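# Sort loose wooden strips into same-colour rows

## Task

Place every loose wooden strip into the existing row that matches its colour, then release it so that no gripper is holding anything at the end.

## Robot and tools

Robot: two arms, left_arm and right_arm, each ending in a two-finger gripper. All positions share one scene frame. The origin sits on the table top midway between the arms, +x points out across the table, +z points up, and left_arm is mounted on the +y side. The names left and right do not correspond to image sides.

Gripper axes: the fingers extend along the gripper's own +z and close along its own y. end_effector_position is the spot between the finger pads, roughly 1 cm short of the tips.

Row format, used by both execute_actions and move: one flat list of 16 numbers covering both arms, even if only one arm should move. The first 8 belong to left_arm, the last 8 to right_arm, each as x, y, z, qw, qx, qy, qz, opening. x, y, z is an absolute target position in metres in the scene frame; qw, qx, qy, qz is an absolute target orientation quaternion, w first, in the same frame. Opening runs from -1 (closed) to +1 (fully open, 0.094 m) and is a setting, not an offset. A target lying more than 0.6 m from an arm's last reported position along any of its gripper axes makes the call refused, and a refused call sends nothing. To hold an arm still, resend the exact pose from the last result taken before it stopped, with the opening it should keep; to keep an orientation, repeat your own earlier quaternion rather than the drifted reported one.

Tools:
- execute_actions {"actions": [...], "pictures": bool}. An empty list just returns the state. One action {"rows": [[16 numbers], ...], "steps": n} runs up to 15 control steps of 1/30 s (default 15); each row covers one step and the final row repeats to fill. One wait {"steps": n} with n up to 300 sends nothing and returns when that many steps have passed since the previous result, your reply time included. Only one action or wait per call. Pictures come by default.
- move {"target": [16 numbers], "speed": m/s}. Drives each gripper in a straight line toward its absolute target pose; both arms finish together, lasting 0.5 to 10 s (cut off at 10 s). speed is 0.002 to 0.5, default 0.25; rotation is capped at twice that in rad/s. The opening is applied at the start. Paths ignore obstacles and the other arm. Grippers lag, wander, and may exceed the speed, worst near full arm extension. The result adds a move: line with the ending (done, off_target, moving, held, fault), which limits acted (paced = target clipped; held = a check blocked some steps, after which the arm may jump fast), and each gripper's distance from its target.
- wait {"seconds": 0 to 10}: lets time pass with no new command.
- zoom_image {"camera", "region": [x0, y0, x1, y1]} in pixels of that camera's latest image, top-left origin, region at most 504 by 504. Cameras: cam_head_left and cam_head_right (504x504, fixed), cam_left_wrist and cam_right_wrist (616x616 fisheye).
- finished_scene {"scene": number}: closes the current scene irreversibly and grades it; call it only after every strip is in place and released.

Control behaviour: each step, the commanded pose is clipped to within 70 mm and 16 degrees of the measured pose, then solved by damped IK with position favoured over orientation. After an action ends the arm continues only to its last clipped pose, so long reaches need follow-up commands; check the reported pose. Motions often finish a centimetre or more off, usually low. Reported hand positions get less accurate at long reach. Elbows never quite straighten.

Result lines: the state line lists each gripper's position and quaternion. grip_measured gives finger opening on the command scale; the last joint value is the opening in metres. Readings can be off by about 1 mm per gripper. "pose unreachable" means the clearance check altered or blocked that arm's command; HELD marks steps whose command was not sent. A "Hand target" line shows where the controller is currently driving each gripper. FAULT lines report an arm stop. MOTOR HOT appears from 85 °C; at 100 °C an OVER-TEMPERATURE FAULT drops that arm and whatever it holds, so don't hold loads for long or while thinking at length.

Gripping: to hold a strip, command about 0.03 below the grip_measured reading for a firm grip, less for a gentle one. Pads push roughly 50 to 62 N; very thin pieces (under about 2 mm) get less force. First contact can spike harder.



Cautions: keep every object on the table; knocking anything off is a failure. Avoid drops, slips, fast impacts and pressing past contact, since faster contact and deeper targets push harder. Never let the two arms collide or press on each other. Occasional external tugs on held parts or pushes on loose objects may occur; recheck positions. Move smoothly and economically.

Each tool is called after ">>>" as name(argument=value, ...) on one line, values as JSON.

## Session

>>> execute_actions(actions=[])

>>> zoom_image(camera="cam_head_left", region=[100,100,440,400])

Scene clock: 0.00 s of 5700.00 s.
left_arm: end_effector_position=(+0.2838, +0.1676, +0.1937) grip_measured=+1.000 end_effector_quat_wxyz=(+0.461, -0.084, +0.883, -0.026) | right_arm: end_effector_position=(+0.5427, -0.6249, +0.1746) grip_measured=+1.000 end_effector_quat_wxyz=(+0.203, +0.405, +0.864, +0.219)
Joint positions: left_arm=[-0.654  0.423  0.401 -0.671 -0.454 -0.499  0.094] | right_arm=[-0.862  1.956  1.775 -1.112 -0.546  0.193  0.094]
Joint velocities: left_arm=[ 0.015  0.005 -0.007 -0.002 -0.022 -0.051  0.   ] | right_arm=[-0.015 -0.015 -0.002 -0.017 -0.022 -0.022  0.   ]
Hand target (left_arm): +0.287, +0.166, +0.207; +0.470, -0.087, +0.878, -0.033
Hand target (right_arm): +0.548, -0.630, +0.183; +0.213, +0.402, +0.864, +0.215

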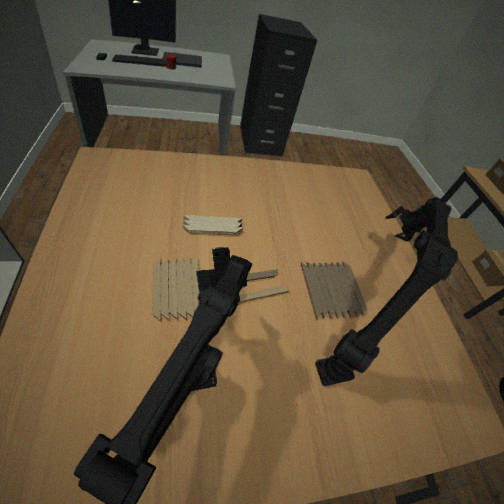

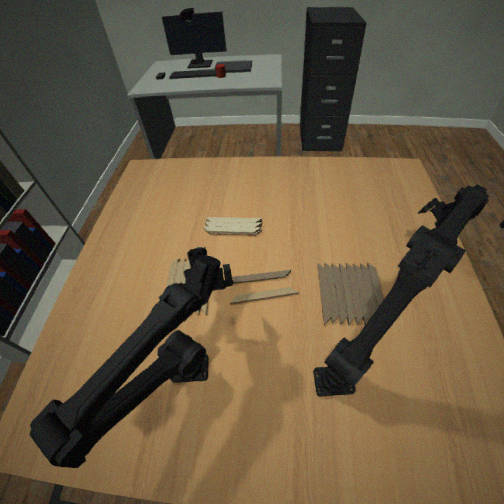

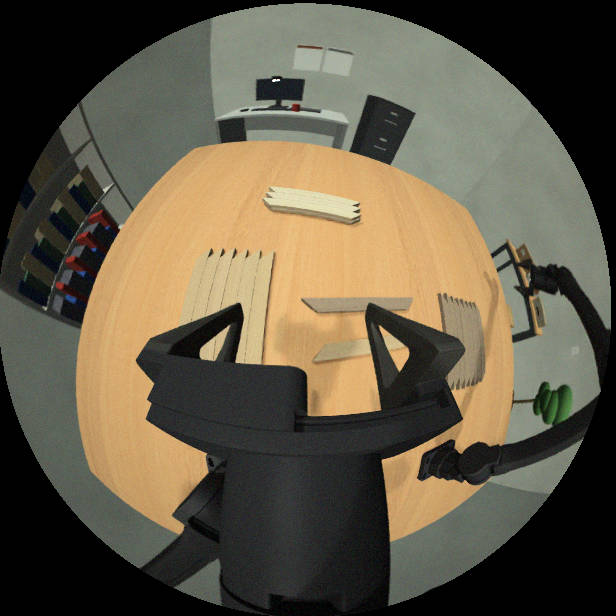

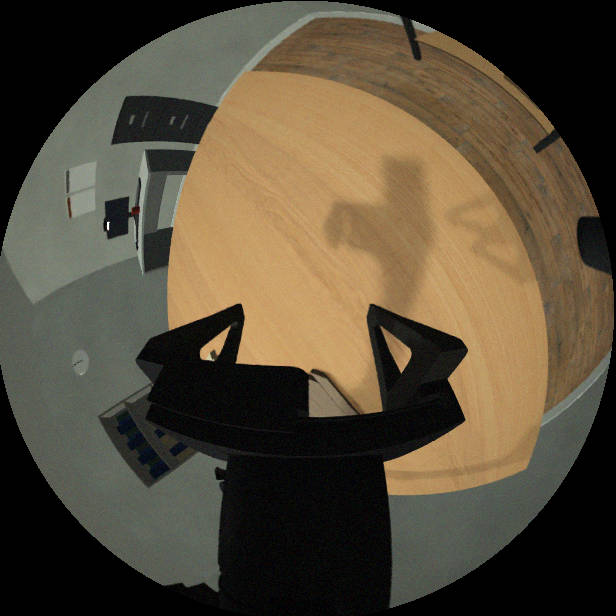

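Region (100, 100, 440, 400) of cam_head_left's 504x504 image, scaled by 1.482, with more detail than that image has; it fills the top 445 rows of this view, and the rest is white.

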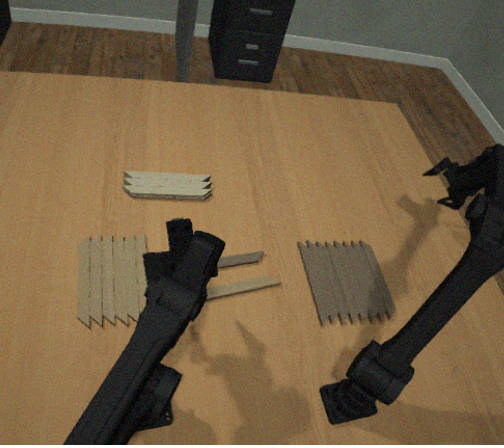

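>>> move(target=[0.2,0.55,0.2,0.3,-0.4,0.85,0.15,1,0.5427,-0.6249,0.1746,0.203,0.405,0.864,0.219,1])

>>> zoom_image(camera="cam_head_right", region=[150,240,310,330])

>>> zoom_image(camera="cam_head_right", region=[260,240,420,330])

>>> zoom_image(camera="cam_head_left", region=[140,240,330,330])

Scene clock: 6.10 s of 5700.00 s.
left_arm: end_effector_position=(+0.1875, +0.5285, +0.1739) grip_measured=+1.000 end_effector_quat_wxyz=(+0.278, -0.410, +0.858, +0.134) | right_arm: end_effector_position=(+0.5427, -0.6249, +0.1746) grip_measured=+1.000 end_effector_quat_wxyz=(+0.203, +0.405, +0.864, +0.219)
Joint positions: left_arm=[ 0.993  0.855  0.624 -0.723  0.131  0.187  0.094] | right_arm=[-0.862  1.956  1.775 -1.112 -0.546  0.193  0.094]
Joint velocities: left_arm=[-0.015 -0.015 -0.012 -0.012 -0.037  0.022  0.   ] | right_arm=[-0.005 -0.024 -0.012  0.002 -0.037 -0.037  0.   ]
Hand target (left_arm): +0.194, +0.543, +0.201; +0.300, -0.400, +0.852, +0.155
Hand target (right_arm): +0.543, -0.625, +0.175; +0.203, +0.405, +0.864, +0.219
Off the commanded pose (left_arm): 0.036 m, 3 deg.
Off the commanded pose (right_arm): 0.000 m, 0 deg.
After step 90, 1.07 s passed at rest.
move: off_target (left_arm)
camera_calibration (this result's frames):
cam_left_wrist: T_world_to_cam=[[0.780012, -0.625763, 0.00114935, 0.188573], [-0.625763, -0.780013, -0.00061226, 0.533523], [0.00127964, -0.00024165, -0.999999, 0.29782], [0, 0, 0, 1]] pos_world=[0.186389, 0.534229, 0.29793]

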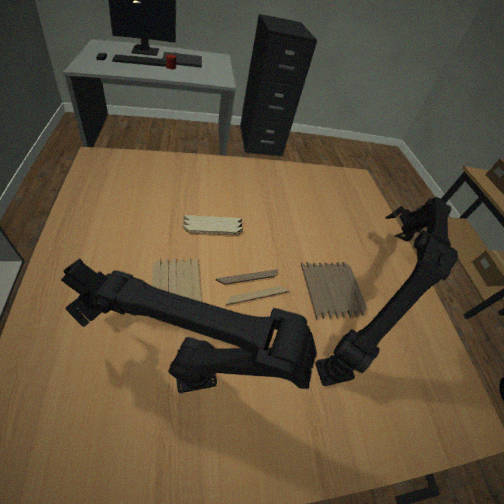

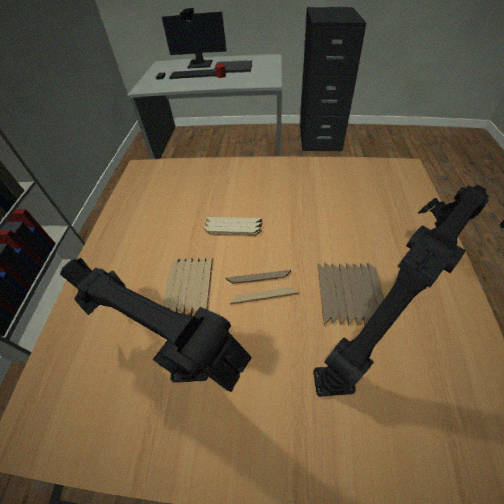

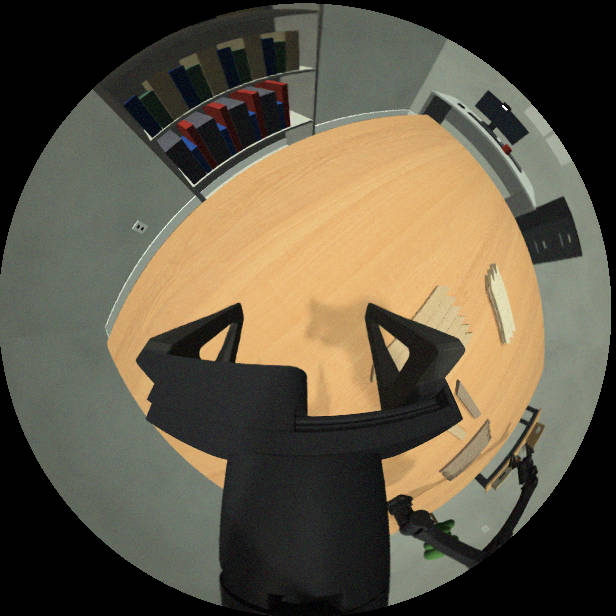

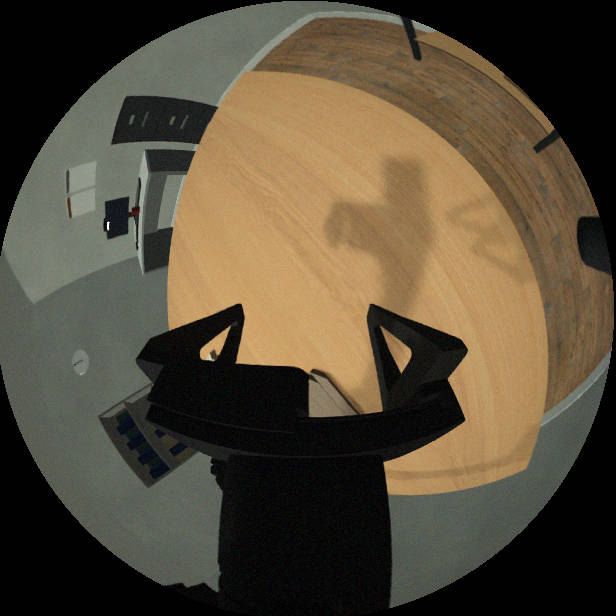

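Region (150, 240, 310, 330) of cam_head_right's 504x504 image, scaled by 3.150, with more detail than that image has; it fills the top 284 rows of this view, and the rest is white.

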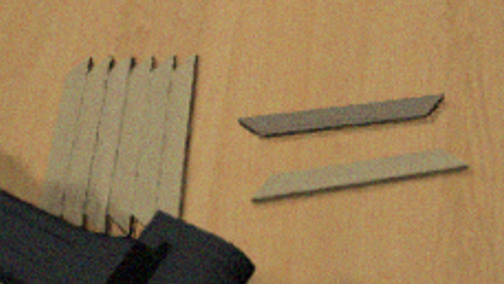

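Region (260, 240, 420, 330) of cam_head_right's 504x504 image, scaled by 3.150, with more detail than that image has; it fills the top 284 rows of this view, and the rest is white.

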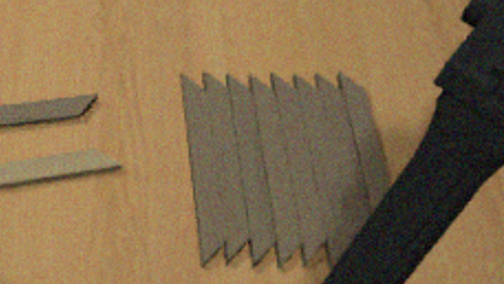

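Region (140, 240, 330, 330) of cam_head_left's 504x504 image, scaled by 2.653, with more detail than that image has; it fills the top 239 rows of this view, and the rest is white.

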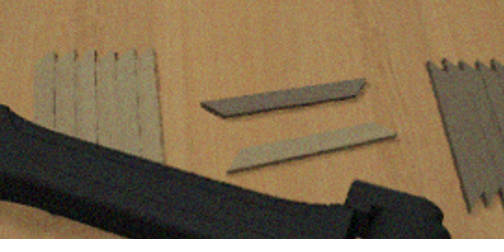

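>>> move(target=[0.316,-0.007,0.10,0,0.633,0.774,0,0.3,0.5427,-0.6249,0.1746,0.203,0.405,0.864,0.219,1], speed=0.35)

Scene clock: 16.13 s of 5700.00 s.
left_arm: end_effector_position=(+0.3114, +0.0101, +0.0908) grip_measured=+0.301 end_effector_quat_wxyz=(-0.009, +0.629, +0.777, +0.005) | right_arm: end_effector_position=(+0.5427, -0.6249, +0.1746) grip_measured=+1.000 end_effector_quat_wxyz=(+0.203, +0.405, +0.864, +0.219)
Joint positions: left_arm=[-0.786  1.426  0.94  -1.102 -0.01   0.701  0.061] | right_arm=[-0.862  1.956  1.775 -1.112 -0.546  0.193  0.094]
Joint velocities: left_arm=[-0.005 -0.015  0.022 -0.017  0.051 -0.007 -0.001] | right_arm=[-0.015 -0.005  0.002 -0.012 -0.037  0.007  0.   ]
Hand target (left_arm): +0.322, +0.001, +0.102; +0.003, +0.634, +0.773, +0.004
Hand target (right_arm): +0.543, -0.625, +0.175; +0.203, +0.405, +0.864, +0.219
Off the commanded pose (left_arm): 0.020 m, 1 deg.
Off the commanded pose (right_arm): 0.000 m, 0 deg.
After step 90, 3.17 s passed at rest.
move: off_target (left_arm)
camera_calibration (this result's frames):
cam_left_wrist: T_world_to_cam=[[-0.976945, -0.213437, 0.00484012, 0.310187], [-0.167407, 0.779934, 0.603057, -0.00670125], [-0.132489, 0.588343, -0.797684, 0.231726], [0, 0, 0, 1]] pos_world=[0.332615, -0.0649024, 0.187384]

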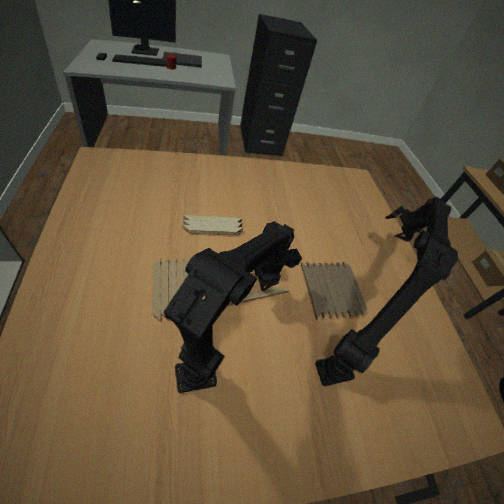

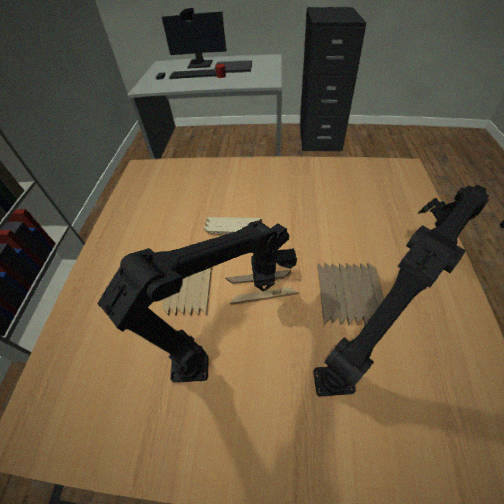

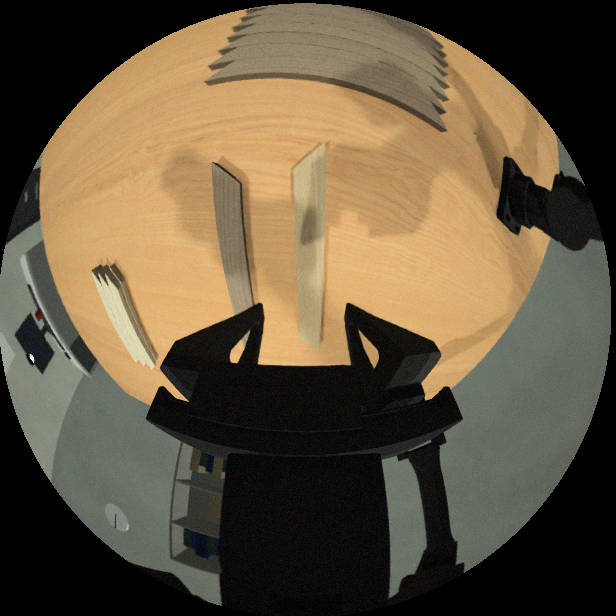

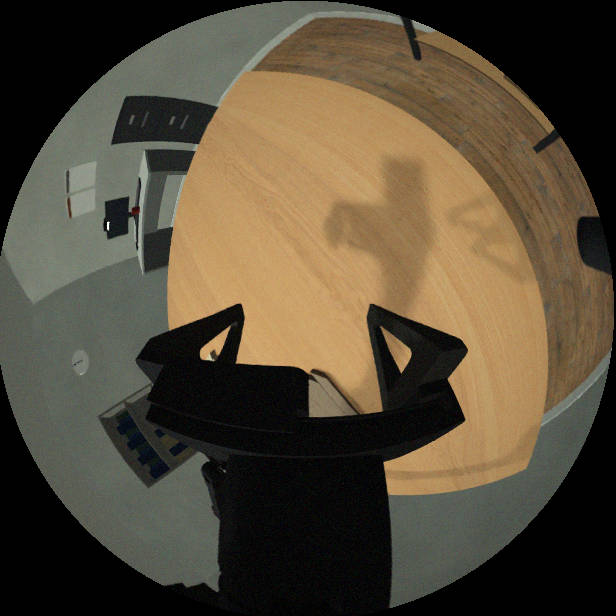

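>>> move(target=[0.314,0.004,0.025,0,0.633,0.774,0,0.3,0.5427,-0.6249,0.1746,0.203,0.405,0.864,0.219,1], speed=0.1)

Scene clock: 19.60 s of 5700.00 s.
left_arm: end_effector_position=(+0.3158, +0.0051, +0.0311) grip_measured=+0.301 end_effector_quat_wxyz=(+0.002, +0.630, +0.777, +0.001) | right_arm: end_effector_position=(+0.5427, -0.6249, +0.1746) grip_measured=+1.000 end_effector_quat_wxyz=(+0.203, +0.405, +0.864, +0.219)
Joint positions: left_arm=[-0.786  1.525  0.862 -0.903 -0.002  0.704  0.061] | right_arm=[-0.862  1.956  1.775 -1.112 -0.546  0.193  0.094]
Joint velocities: left_arm=[ 0.015 -0.015 -0.012 -0.027  0.007  0.051 -0.   ] | right_arm=[-0.005 -0.015 -0.017  0.007 -0.007 -0.007  0.   ]
Hand target (left_arm): +0.314, +0.004, +0.026; -0.000, +0.633, +0.774, -0.000
Hand target (right_arm): +0.543, -0.625, +0.175; +0.203, +0.405, +0.864, +0.219
Off the commanded pose (left_arm): 0.006 m, 1 deg.
Off the commanded pose (right_arm): 0.000 m, 0 deg.
move: done
camera_calibration (this result's frames):
cam_left_wrist: T_world_to_cam=[[-0.977509, -0.21086, -0.00380926, 0.314163], [-0.173092, 0.79184, 0.585686, 0.0362351], [-0.120482, 0.573172, -0.810529, 0.184289], [0, 0, 0, 1]] pos_world=[0.335572, -0.0680771, 0.129346]

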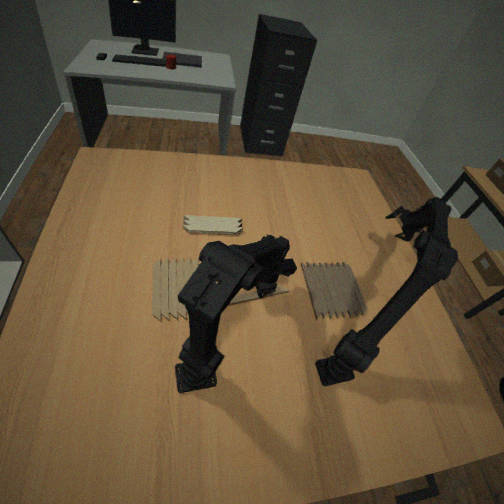

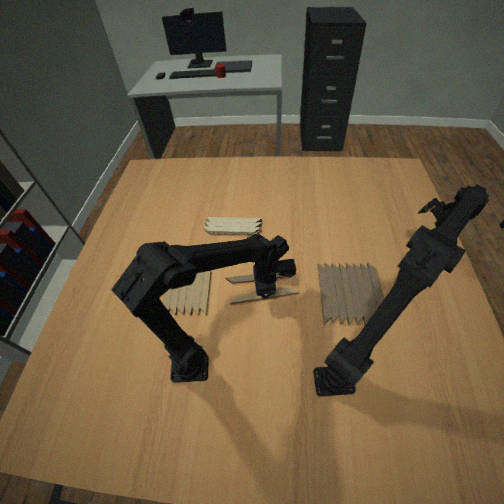

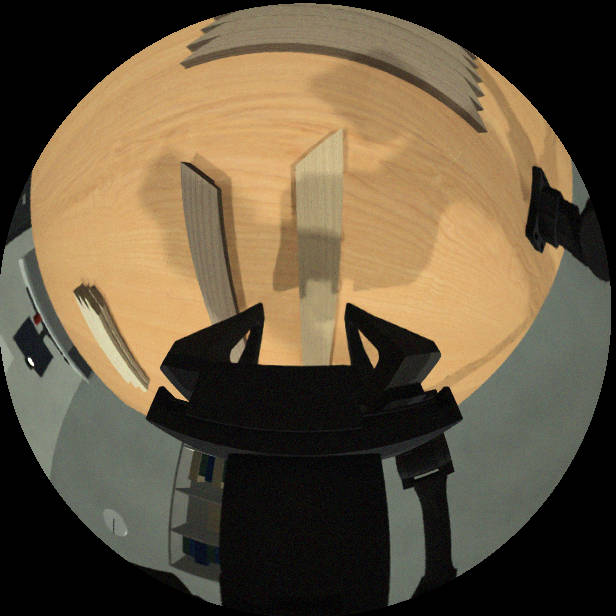

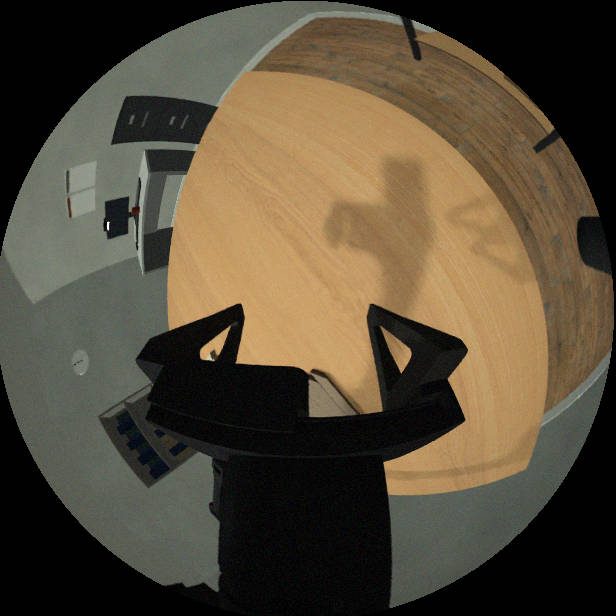

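>>> move(target=[0.302,0.010,0.006,0,0.633,0.774,0,0.3,0.5427,-0.6249,0.1746,0.203,0.405,0.864,0.219,1], speed=0.04)

>>> execute_actions(actions=[{"rows":[[0.302,0.010,0.006,0,0.633,0.774,0,-0.42,0.5427,-0.6249,0.1746,0.203,0.405,0.864,0.219,1]]}])

Scene clock: 23.00 s of 5700.00 s.
left_arm: end_effector_position=(+0.3059, +0.0107, +0.0139) grip_measured=+0.301 end_effector_quat_wxyz=(+0.006, +0.632, +0.775, +0.001) | right_arm: end_effector_position=(+0.5427, -0.6249, +0.1746) grip_measured=+1.000 end_effector_quat_wxyz=(+0.203, +0.405, +0.864, +0.219)
Joint positions: left_arm=[-0.791  1.528  0.807 -0.838 -0.002  0.704  0.061] | right_arm=[-0.862  1.956  1.775 -1.112 -0.546  0.193  0.094]
Joint velocities: left_arm=[-0.005 -0.005 -0.007 -0.002 -0.007 -0.007  0.001] | right_arm=[-0.015 -0.015  0.012 -0.012  0.022 -0.022  0.   ]
Hand target (left_arm): +0.302, +0.010, +0.006; +0.000, +0.633, +0.774, +0.000
Hand target (right_arm): +0.543, -0.625, +0.175; +0.203, +0.405, +0.864, +0.219
Off the commanded pose (left_arm): 0.009 m, 1 deg.
Off the commanded pose (right_arm): 0.000 m, 0 deg.
move: done
camera_calibration (this result's frames):
cam_left_wrist: T_world_to_cam=[[-0.978426, -0.206413, -0.00872157, 0.305892], [-0.172972, 0.795365, 0.580926, 0.0401696], [-0.112974, 0.569902, -0.813909, 0.16377], [0, 0, 0, 1]] pos_world=[0.324743, -0.0621422, 0.112626]

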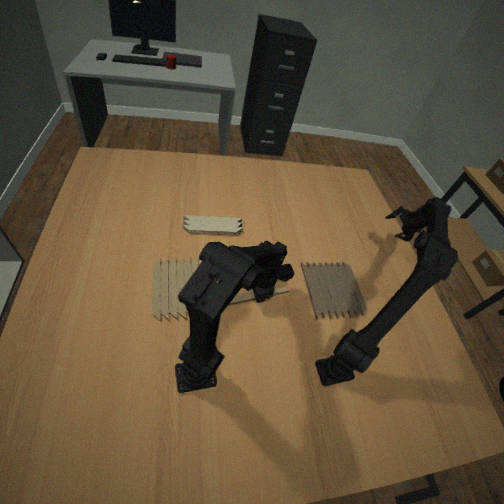

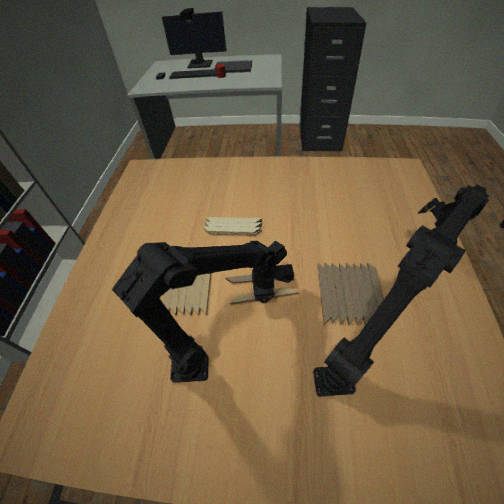

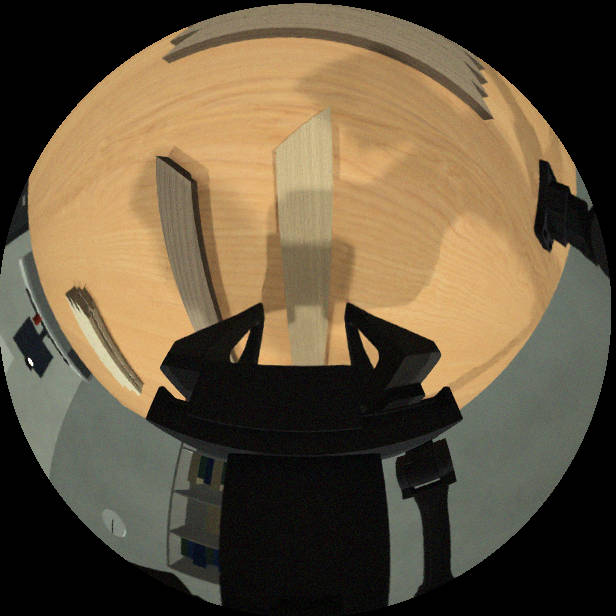

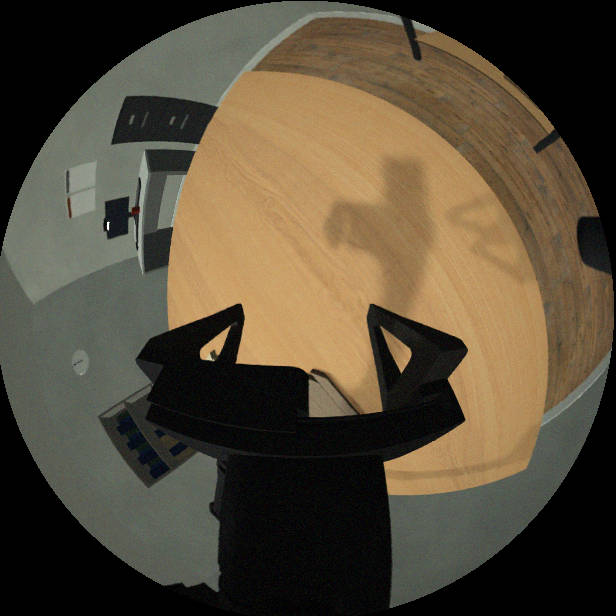

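Scene clock: 23.50 s of 5700.00 s.
left_arm: end_effector_position=(+0.3061, +0.0104, +0.0139) grip_measured=-0.411 end_effector_quat_wxyz=(+0.007, +0.632, +0.775, +0.001) | right_arm: end_effector_position=(+0.5427, -0.6249, +0.1746) grip_measured=+1.000 end_effector_quat_wxyz=(+0.203, +0.405, +0.864, +0.219)
Joint positions: left_arm=[-0.791  1.528  0.807 -0.836 -0.002  0.704  0.028] | right_arm=[-0.862  1.956  1.775 -1.112 -0.546  0.193  0.094]
Joint velocities: left_arm=[-0.005  0.005 -0.012 -0.002 -0.037 -0.051 -0.   ] | right_arm=[-0.005 -0.005  0.007 -0.007 -0.051 -0.051  0.   ]
Hand target (left_arm): +0.302, +0.010, +0.006; +0.000, +0.633, +0.774, +0.000
Hand target (right_arm): +0.543, -0.625, +0.175; +0.203, +0.405, +0.864, +0.219
Off the commanded pose (left_arm): 0.009 m, 1 deg.
Off the commanded pose (right_arm): 0.000 m, 0 deg.
Steps of this call (steps 1 to 15: all 15 steps of this action). Readings (end_effector_position):
1: left_arm (+0.3059, +0.0107, +0.0139) | right_arm (+0.5427, -0.6249, +0.1746)
2: left_arm (+0.3060, +0.0106, +0.0139) | right_arm (+0.5427, -0.6249, +0.1746)
4: left_arm (+0.3060, +0.0105, +0.0139) | right_arm (+0.5427, -0.6249, +0.1746)
8: left_arm (+0.3061, +0.0104, +0.0139) | right_arm (+0.5427, -0.6249, +0.1746)
15: the state above
camera_calibration (this result's frames):
cam_left_wrist: T_world_to_cam=[[-0.978424, -0.206414, -0.00887468, 0.305975], [-0.173214, 0.796124, 0.579813, 0.040494], [-0.112616, 0.56884, -0.814702, 0.163859], [0, 0, 0, 1]] pos_world=[0.324841, -0.06229, 0.112732]

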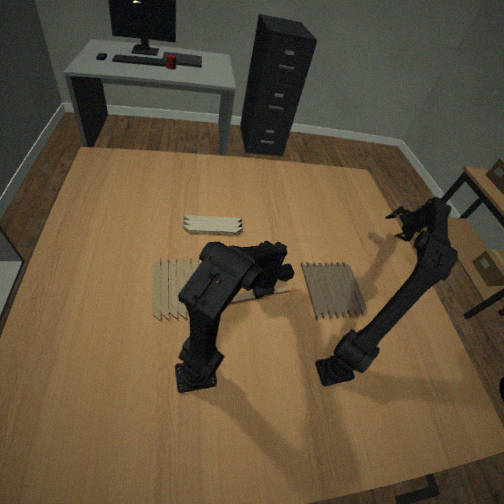

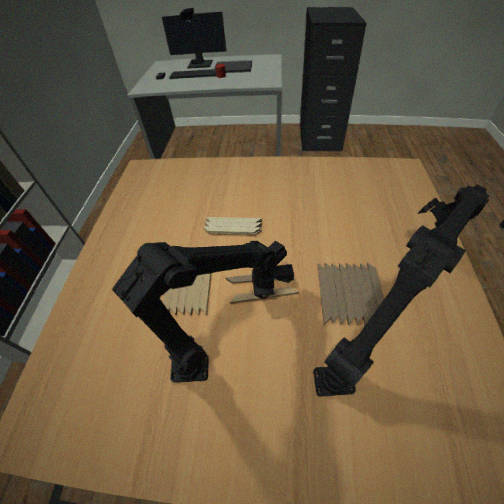

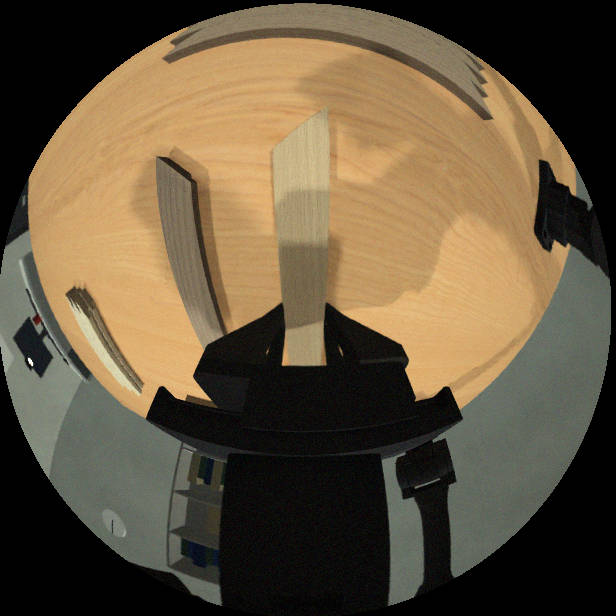

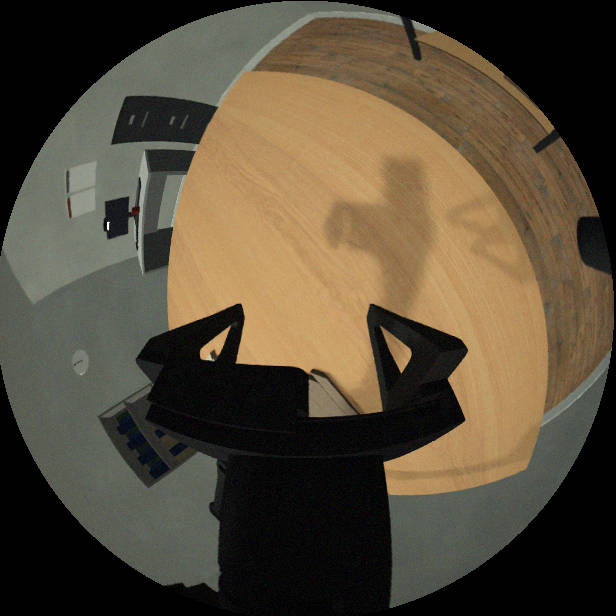

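>>> move(target=[0.306,0.010,0.08,0,0.633,0.774,0,-0.45,0.5427,-0.6249,0.1746,0.203,0.405,0.864,0.219,1], speed=0.1)

>>> move(target=[0.345,0.195,0.05,0,-0.035,0.9994,0,-0.45,0.5427,-0.6249,0.1746,0.203,0.405,0.864,0.219,1], speed=0.35)

Scene clock: 30.80 s of 5700.00 s.
left_arm: end_effector_position=(+0.2941, +0.0198, +0.0665) grip_measured=-0.432 end_effector_quat_wxyz=(-0.015, +0.632, +0.775, +0.001) | right_arm: end_effector_position=(+0.5427, -0.6249, +0.1746) grip_measured=+1.000 end_effector_quat_wxyz=(+0.203, +0.405, +0.864, +0.219)
Joint positions: left_arm=[-0.791  1.42   0.86  -1.04  -0.002  0.704  0.027] | right_arm=[-0.862  1.956  1.775 -1.112 -0.546  0.193  0.094]
Joint velocities: left_arm=[ 0.005  0.005  0.012 -0.007  0.022  0.007 -0.   ] | right_arm=[ 0.005 -0.015  0.012 -0.002 -0.022  0.007  0.   ]
Hand target (left_arm): +0.306, +0.010, +0.079; -0.000, +0.633, +0.774, +0.000
Hand target (right_arm): +0.543, -0.625, +0.175; +0.203, +0.405, +0.864, +0.219
Off the commanded pose (left_arm): 0.020 m, 2 deg.
Off the commanded pose (right_arm): 0.000 m, 0 deg.
After step 90, 3.27 s passed at rest.
move: off_target (left_arm)
camera_calibration (this result's frames):
cam_left_wrist: T_world_to_cam=[[-0.978249, -0.206552, 0.0191238, 0.294766], [-0.152886, 0.780238, 0.60651, -0.00692771], [-0.140197, 0.590394, -0.794846, 0.206389], [0, 0, 0, 1]] pos_world=[0.316231, -0.0555613, 0.162612]

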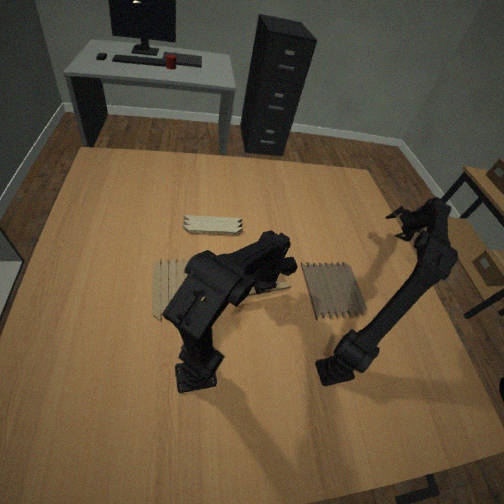

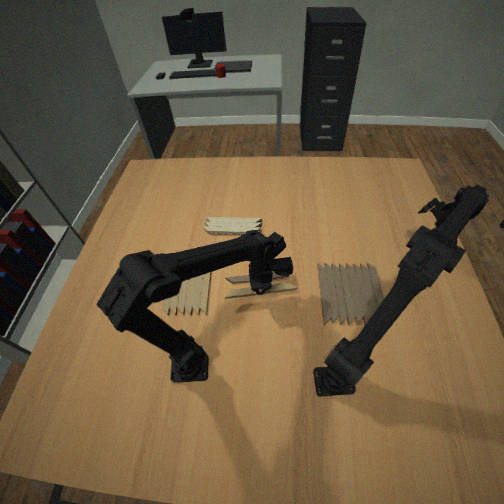

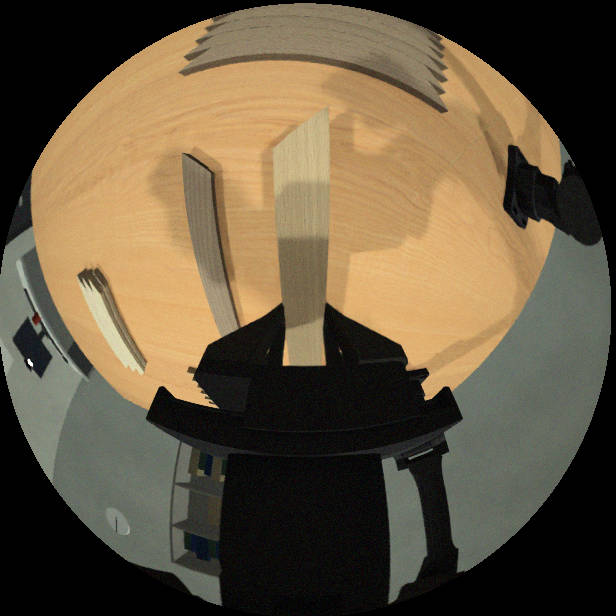

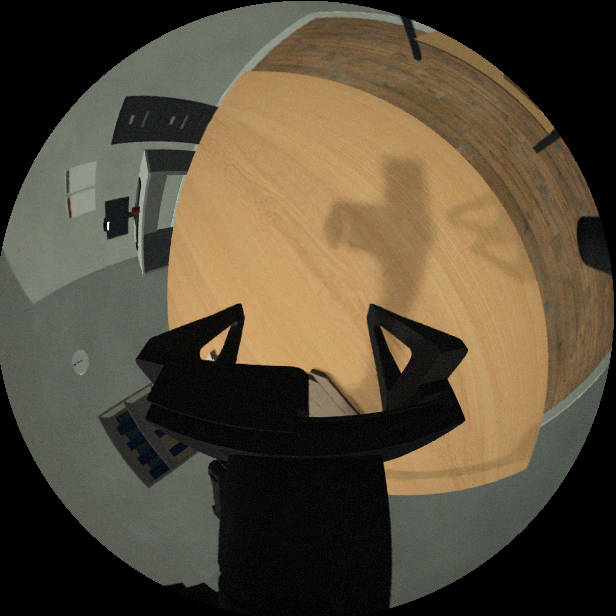

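Scene clock: 33.40 s of 5700.00 s.
left_arm: end_effector_position=(+0.3416, +0.1931, +0.0527) grip_measured=-0.432 end_effector_quat_wxyz=(-0.003, -0.028, +1.000, +0.001) | right_arm: end_effector_position=(+0.5427, -0.6249, +0.1746) grip_measured=+1.000 end_effector_quat_wxyz=(+0.203, +0.405, +0.864, +0.219)
Joint positions: left_arm=[-0.255  1.366  0.763 -0.974 -0.002 -0.183  0.027] | right_arm=[-0.862  1.956  1.775 -1.112 -0.546  0.193  0.094]
Joint velocities: left_arm=[-0.005  0.005  0.007 -0.012 -0.022 -0.066  0.   ] | right_arm=[ 0.024 -0.015 -0.012  0.012 -0.022 -0.066  0.   ]
Hand target (left_arm): +0.341, +0.194, +0.050; -0.002, -0.035, +0.999, +0.002
Hand target (right_arm): +0.543, -0.625, +0.175; +0.203, +0.405, +0.864, +0.219
Off the commanded pose (left_arm): 0.005 m, 1 deg.
Off the commanded pose (right_arm): 0.000 m, 0 deg.
move: done
camera_calibration (this result's frames):
cam_left_wrist: T_world_to_cam=[[0.0599358, -0.998201, -0.00147147, 0.176596], [-0.804628, -0.0491852, 0.591739, 0.256976], [-0.590747, -0.0342823, -0.806128, 0.374896], [0, 0, 0, 1]] pos_world=[0.417654, 0.20177, 0.150412]

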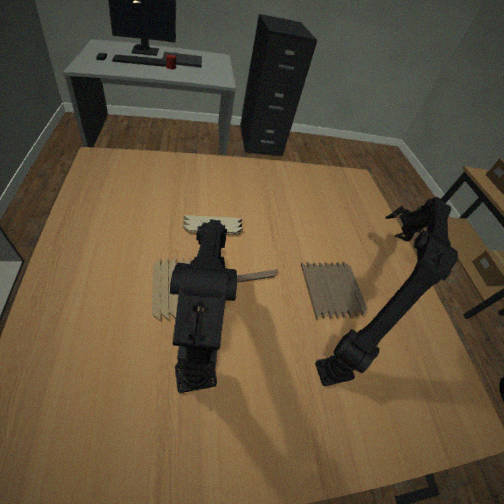

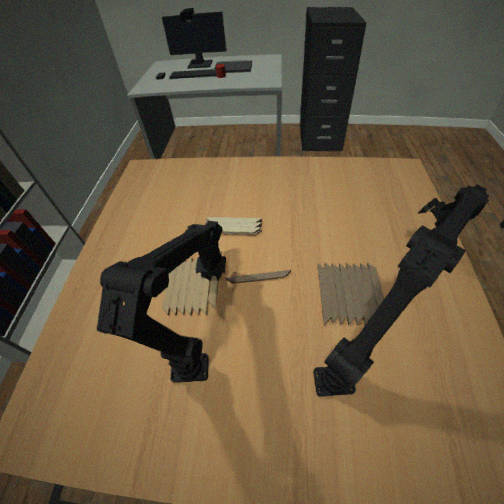

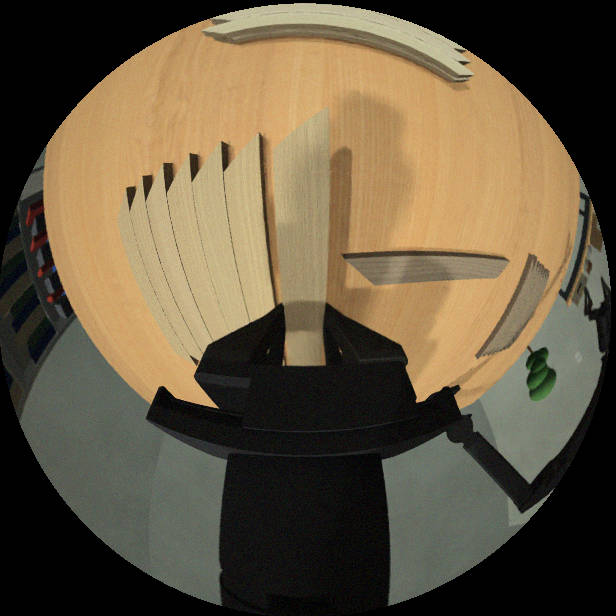

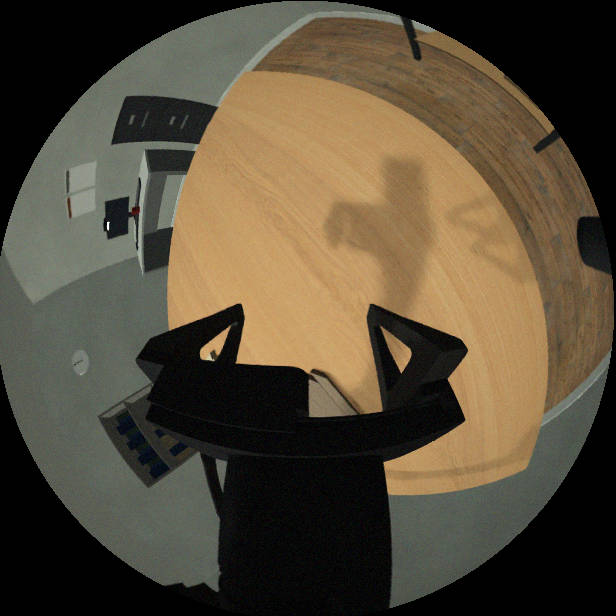

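>>> move(target=[0.338,0.194,0.010,0,-0.035,0.9994,0,-0.46,0.5427,-0.6249,0.1746,0.203,0.405,0.864,0.219,1], speed=0.06)

Scene clock: 36.30 s of 5700.00 s.
left_arm: end_effector_position=(+0.3386, +0.1935, +0.0149) grip_measured=-0.436 end_effector_quat_wxyz=(+0.002, -0.029, +1.000, +0.001) | right_arm: end_effector_position=(+0.5427, -0.6249, +0.1746) grip_measured=+1.000 end_effector_quat_wxyz=(+0.203, +0.405, +0.864, +0.219)
Joint positions: left_arm=[-0.255  1.429  0.701 -0.839 -0.002 -0.186  0.026] | right_arm=[-0.862  1.956  1.775 -1.112 -0.546  0.193  0.094]
Joint velocities: left_arm=[-0.015 -0.005  0.002  0.002 -0.051  0.022 -0.   ] | right_arm=[-0.015 -0.005  0.017 -0.032 -0.022 -0.007  0.   ]
Hand target (left_arm): +0.338, +0.194, +0.011; -0.000, -0.035, +0.999, -0.000
Hand target (right_arm): +0.543, -0.625, +0.175; +0.203, +0.405, +0.864, +0.219
Off the commanded pose (left_arm): 0.005 m, 1 deg.
Off the commanded pose (right_arm): 0.000 m, 0 deg.
move: done
camera_calibration (this result's frames):
cam_left_wrist: T_world_to_cam=[[0.0629873, -0.998014, 0.000317355, 0.176008], [-0.81004, -0.050938, 0.584158, 0.279233], [-0.582982, -0.0370516, -0.81164, 0.340655], [0, 0, 0, 1]] pos_world=[0.413699, 0.202504, 0.113317]

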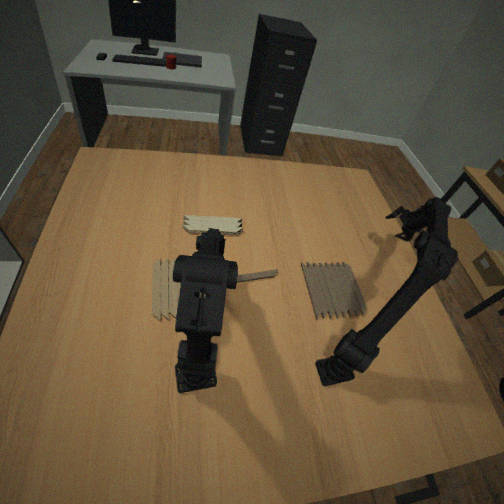

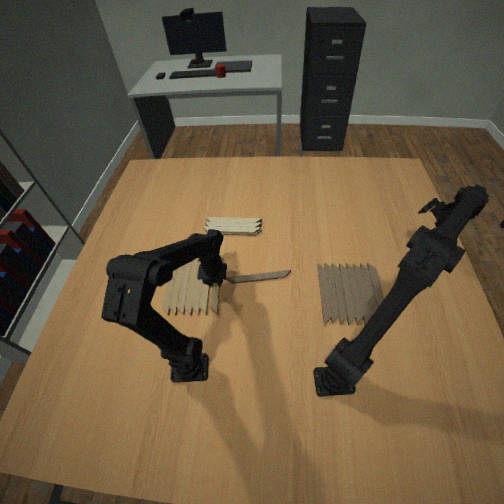

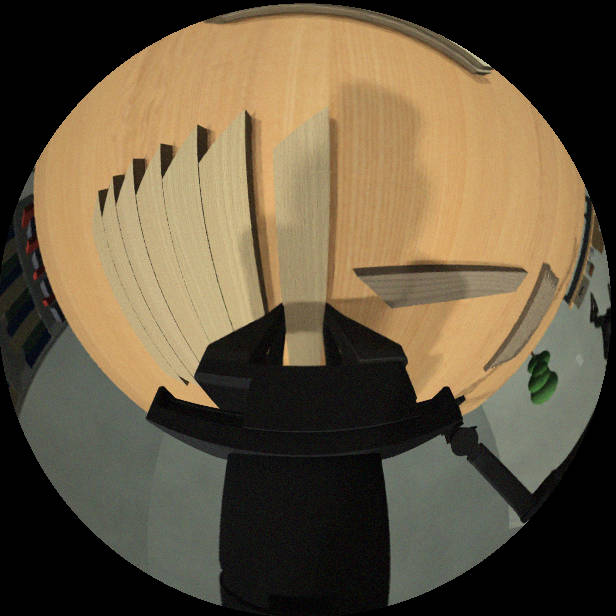

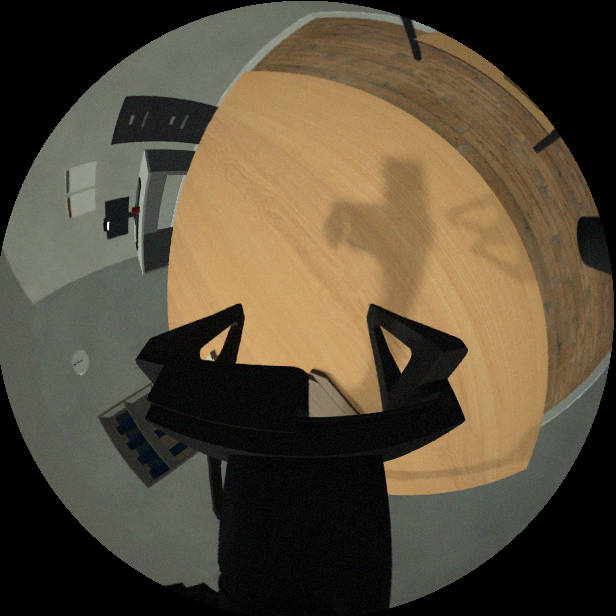

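>>> execute_actions(actions=[{"rows":[[0.338,0.194,0.008,0,-0.035,0.9994,0,-0.3,0.5427,-0.6249,0.1746,0.203,0.405,0.864,0.219,1]],"steps":10}], pictures=false)

>>> execute_actions(actions=[{"rows":[[0.345,0.193,0.075,0,-0.035,0.9994,0,-0.3,0.5427,-0.6249,0.1746,0.203,0.405,0.864,0.219,1]]}], pictures=false)

>>> move(target=[0.39,0.027,0.055,0,0.643,0.766,0,0.3,0.5427,-0.6249,0.1746,0.203,0.405,0.864,0.219,1], speed=0.4)

Scene clock: 41.67 s of 5700.00 s.
left_arm: end_effector_position=(+0.3405, +0.1932, +0.0149) grip_measured=-0.301 end_effector_quat_wxyz=(+0.006, -0.029, +1.000, -0.000) | right_arm: end_effector_position=(+0.5427, -0.6249, +0.1746) grip_measured=+1.000 end_effector_quat_wxyz=(+0.203, +0.405, +0.864, +0.219)
Joint positions: left_arm=[-0.255  1.429  0.701 -0.831 -0.002 -0.186  0.033] | right_arm=[-0.862  1.956  1.775 -1.112 -0.546  0.193  0.094]
Joint velocities: left_arm=[ 0.005 -0.005  0.002 -0.017 -0.081  0.007 -0.   ] | right_arm=[-0.005 -0.005  0.017 -0.002 -0.037  0.022  0.   ]
Hand target (left_arm): +0.338, +0.194, +0.008; +0.000, -0.035, +0.999, +0.000
Hand target (right_arm): +0.543, -0.625, +0.175; +0.203, +0.405, +0.864, +0.219
Off the commanded pose (left_arm): 0.007 m, 1 deg.
Off the commanded pose (right_arm): 0.000 m, 0 deg.
Steps of this call (steps 1 to 90: nothing new was sent; then 2.03 s passed at rest; steps 91 to 100: all 10 steps of this action). Readings (end_effector_position):
91: left_arm (+0.3388, +0.1934, +0.0149) | right_arm (+0.5427, -0.6249, +0.1746)
92: left_arm (+0.3394, +0.1934, +0.0149) | right_arm (+0.5427, -0.6249, +0.1746)
94: left_arm (+0.3402, +0.1933, +0.0149) | right_arm (+0.5427, -0.6249, +0.1746)
98: left_arm (+0.3405, +0.1932, +0.0149) | right_arm (+0.5427, -0.6249, +0.1746)
100: the state above

Scene clock: 42.17 s of 5700.00 s.
left_arm: end_effector_position=(+0.3360, +0.1938, +0.0697) grip_measured=-0.301 end_effector_quat_wxyz=(-0.001, -0.029, +1.000, +0.001) | right_arm: end_effector_position=(+0.5427, -0.6249, +0.1746) grip_measured=+1.000 end_effector_quat_wxyz=(+0.203, +0.405, +0.864, +0.219)
Joint positions: left_arm=[-0.255  1.32   0.773 -1.026 -0.002 -0.186  0.033] | right_arm=[-0.862  1.956  1.775 -1.112 -0.546  0.193  0.094]
Joint velocities: left_arm=[-0.005  0.015  0.007 -0.037  0.022 -0.007 -0.001] | right_arm=[ 0.005  0.005 -0.007 -0.007 -0.066 -0.022  0.   ]
Hand target (left_arm): +0.345, +0.193, +0.074; +0.000, -0.035, +0.999, +0.000
Hand target (right_arm): +0.543, -0.625, +0.175; +0.203, +0.405, +0.864, +0.219
Off the commanded pose (left_arm): 0.010 m, 1 deg.
Off the commanded pose (right_arm): 0.000 m, 0 deg.
Steps of this call (steps 1 to 15: all 15 steps of this action). Readings (end_effector_position):
1: left_arm (+0.3376, +0.1936, +0.0180) | right_arm (+0.5427, -0.6249, +0.1746)
2: left_arm (+0.3302, +0.1945, +0.0239) | right_arm (+0.5427, -0.6249, +0.1746)
4: left_arm (+0.3241, +0.1953, +0.0399) | right_arm (+0.5427, -0.6249, +0.1746)
8: left_arm (+0.3327, +0.1942, +0.0662) | right_arm (+0.5427, -0.6249, +0.1746)
15: the state above

Scene clock: 44.87 s of 5700.00 s.
left_arm: end_effector_position=(+0.3769, +0.0391, +0.0502) grip_measured=+0.299 end_effector_quat_wxyz=(-0.012, +0.637, +0.771, -0.001) | right_arm: end_effector_position=(+0.5427, -0.6249, +0.1746) grip_measured=+1.000 end_effector_quat_wxyz=(+0.203, +0.405, +0.864, +0.219)
Joint positions: left_arm=[-0.628  1.586  0.998 -1.007 -0.002  0.882  0.061] | right_arm=[-0.862  1.956  1.775 -1.112 -0.546  0.193  0.094]
Joint velocities: left_arm=[-0.005  0.005  0.002 -0.012  0.007 -0.066 -0.002] | right_arm=[-0.015 -0.005  0.027 -0.002 -0.051 -0.095  0.   ]
Hand target (left_arm): +0.393, +0.029, +0.057; +0.002, +0.643, +0.766, +0.000
Hand target (right_arm): +0.543, -0.625, +0.175; +0.203, +0.405, +0.864, +0.219
Off the commanded pose (left_arm): 0.018 m, 2 deg.
Off the commanded pose (right_arm): 0.000 m, 0 deg.
move: off_target (left_arm)
camera_calibration (this result's frames):
cam_left_wrist: T_world_to_cam=[[-0.981083, -0.192658, 0.0189528, 0.380613], [-0.142817, 0.786398, 0.600984, -0.00324018], [-0.130689, 0.586908, -0.799036, 0.190472], [0, 0, 0, 1]] pos_world=[0.397843, -0.0359134, 0.146928]

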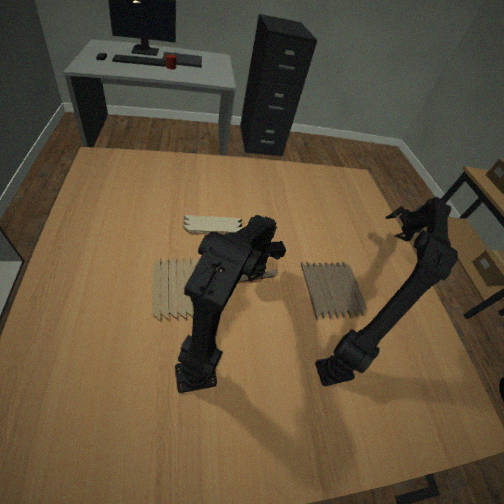

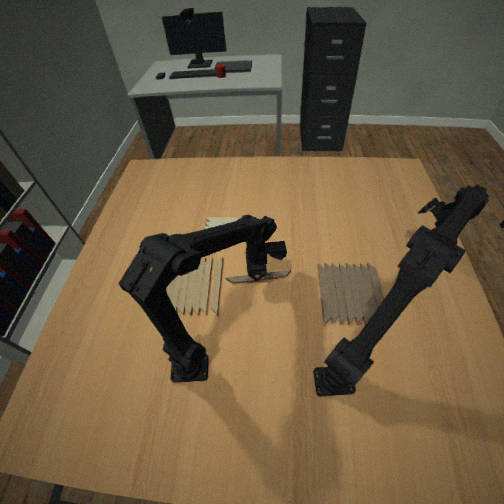

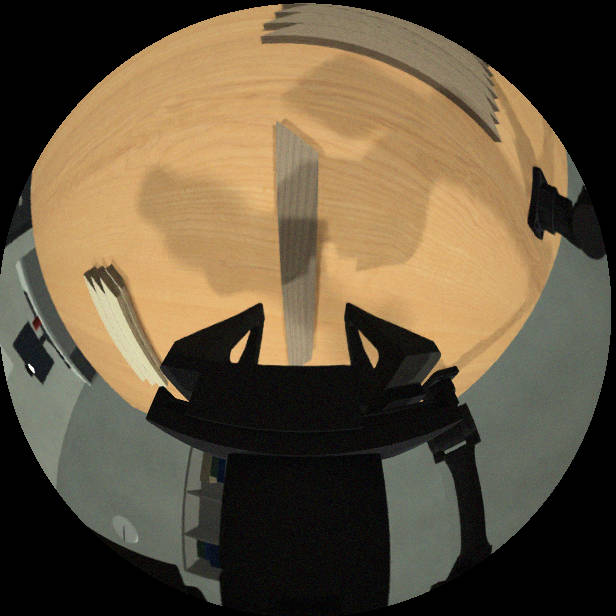

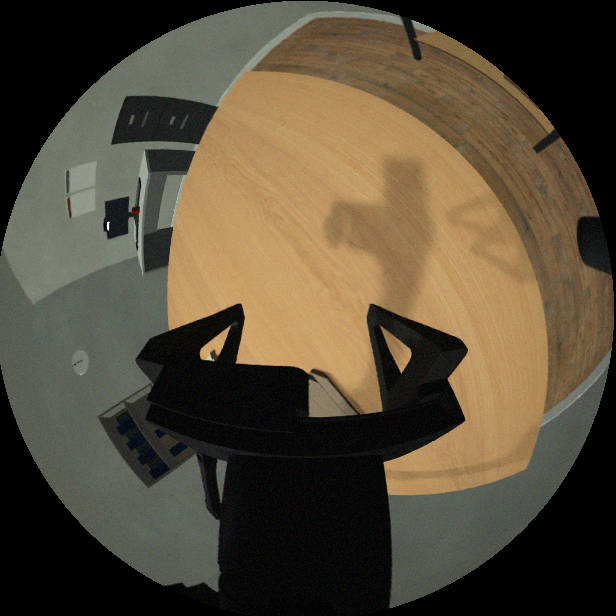

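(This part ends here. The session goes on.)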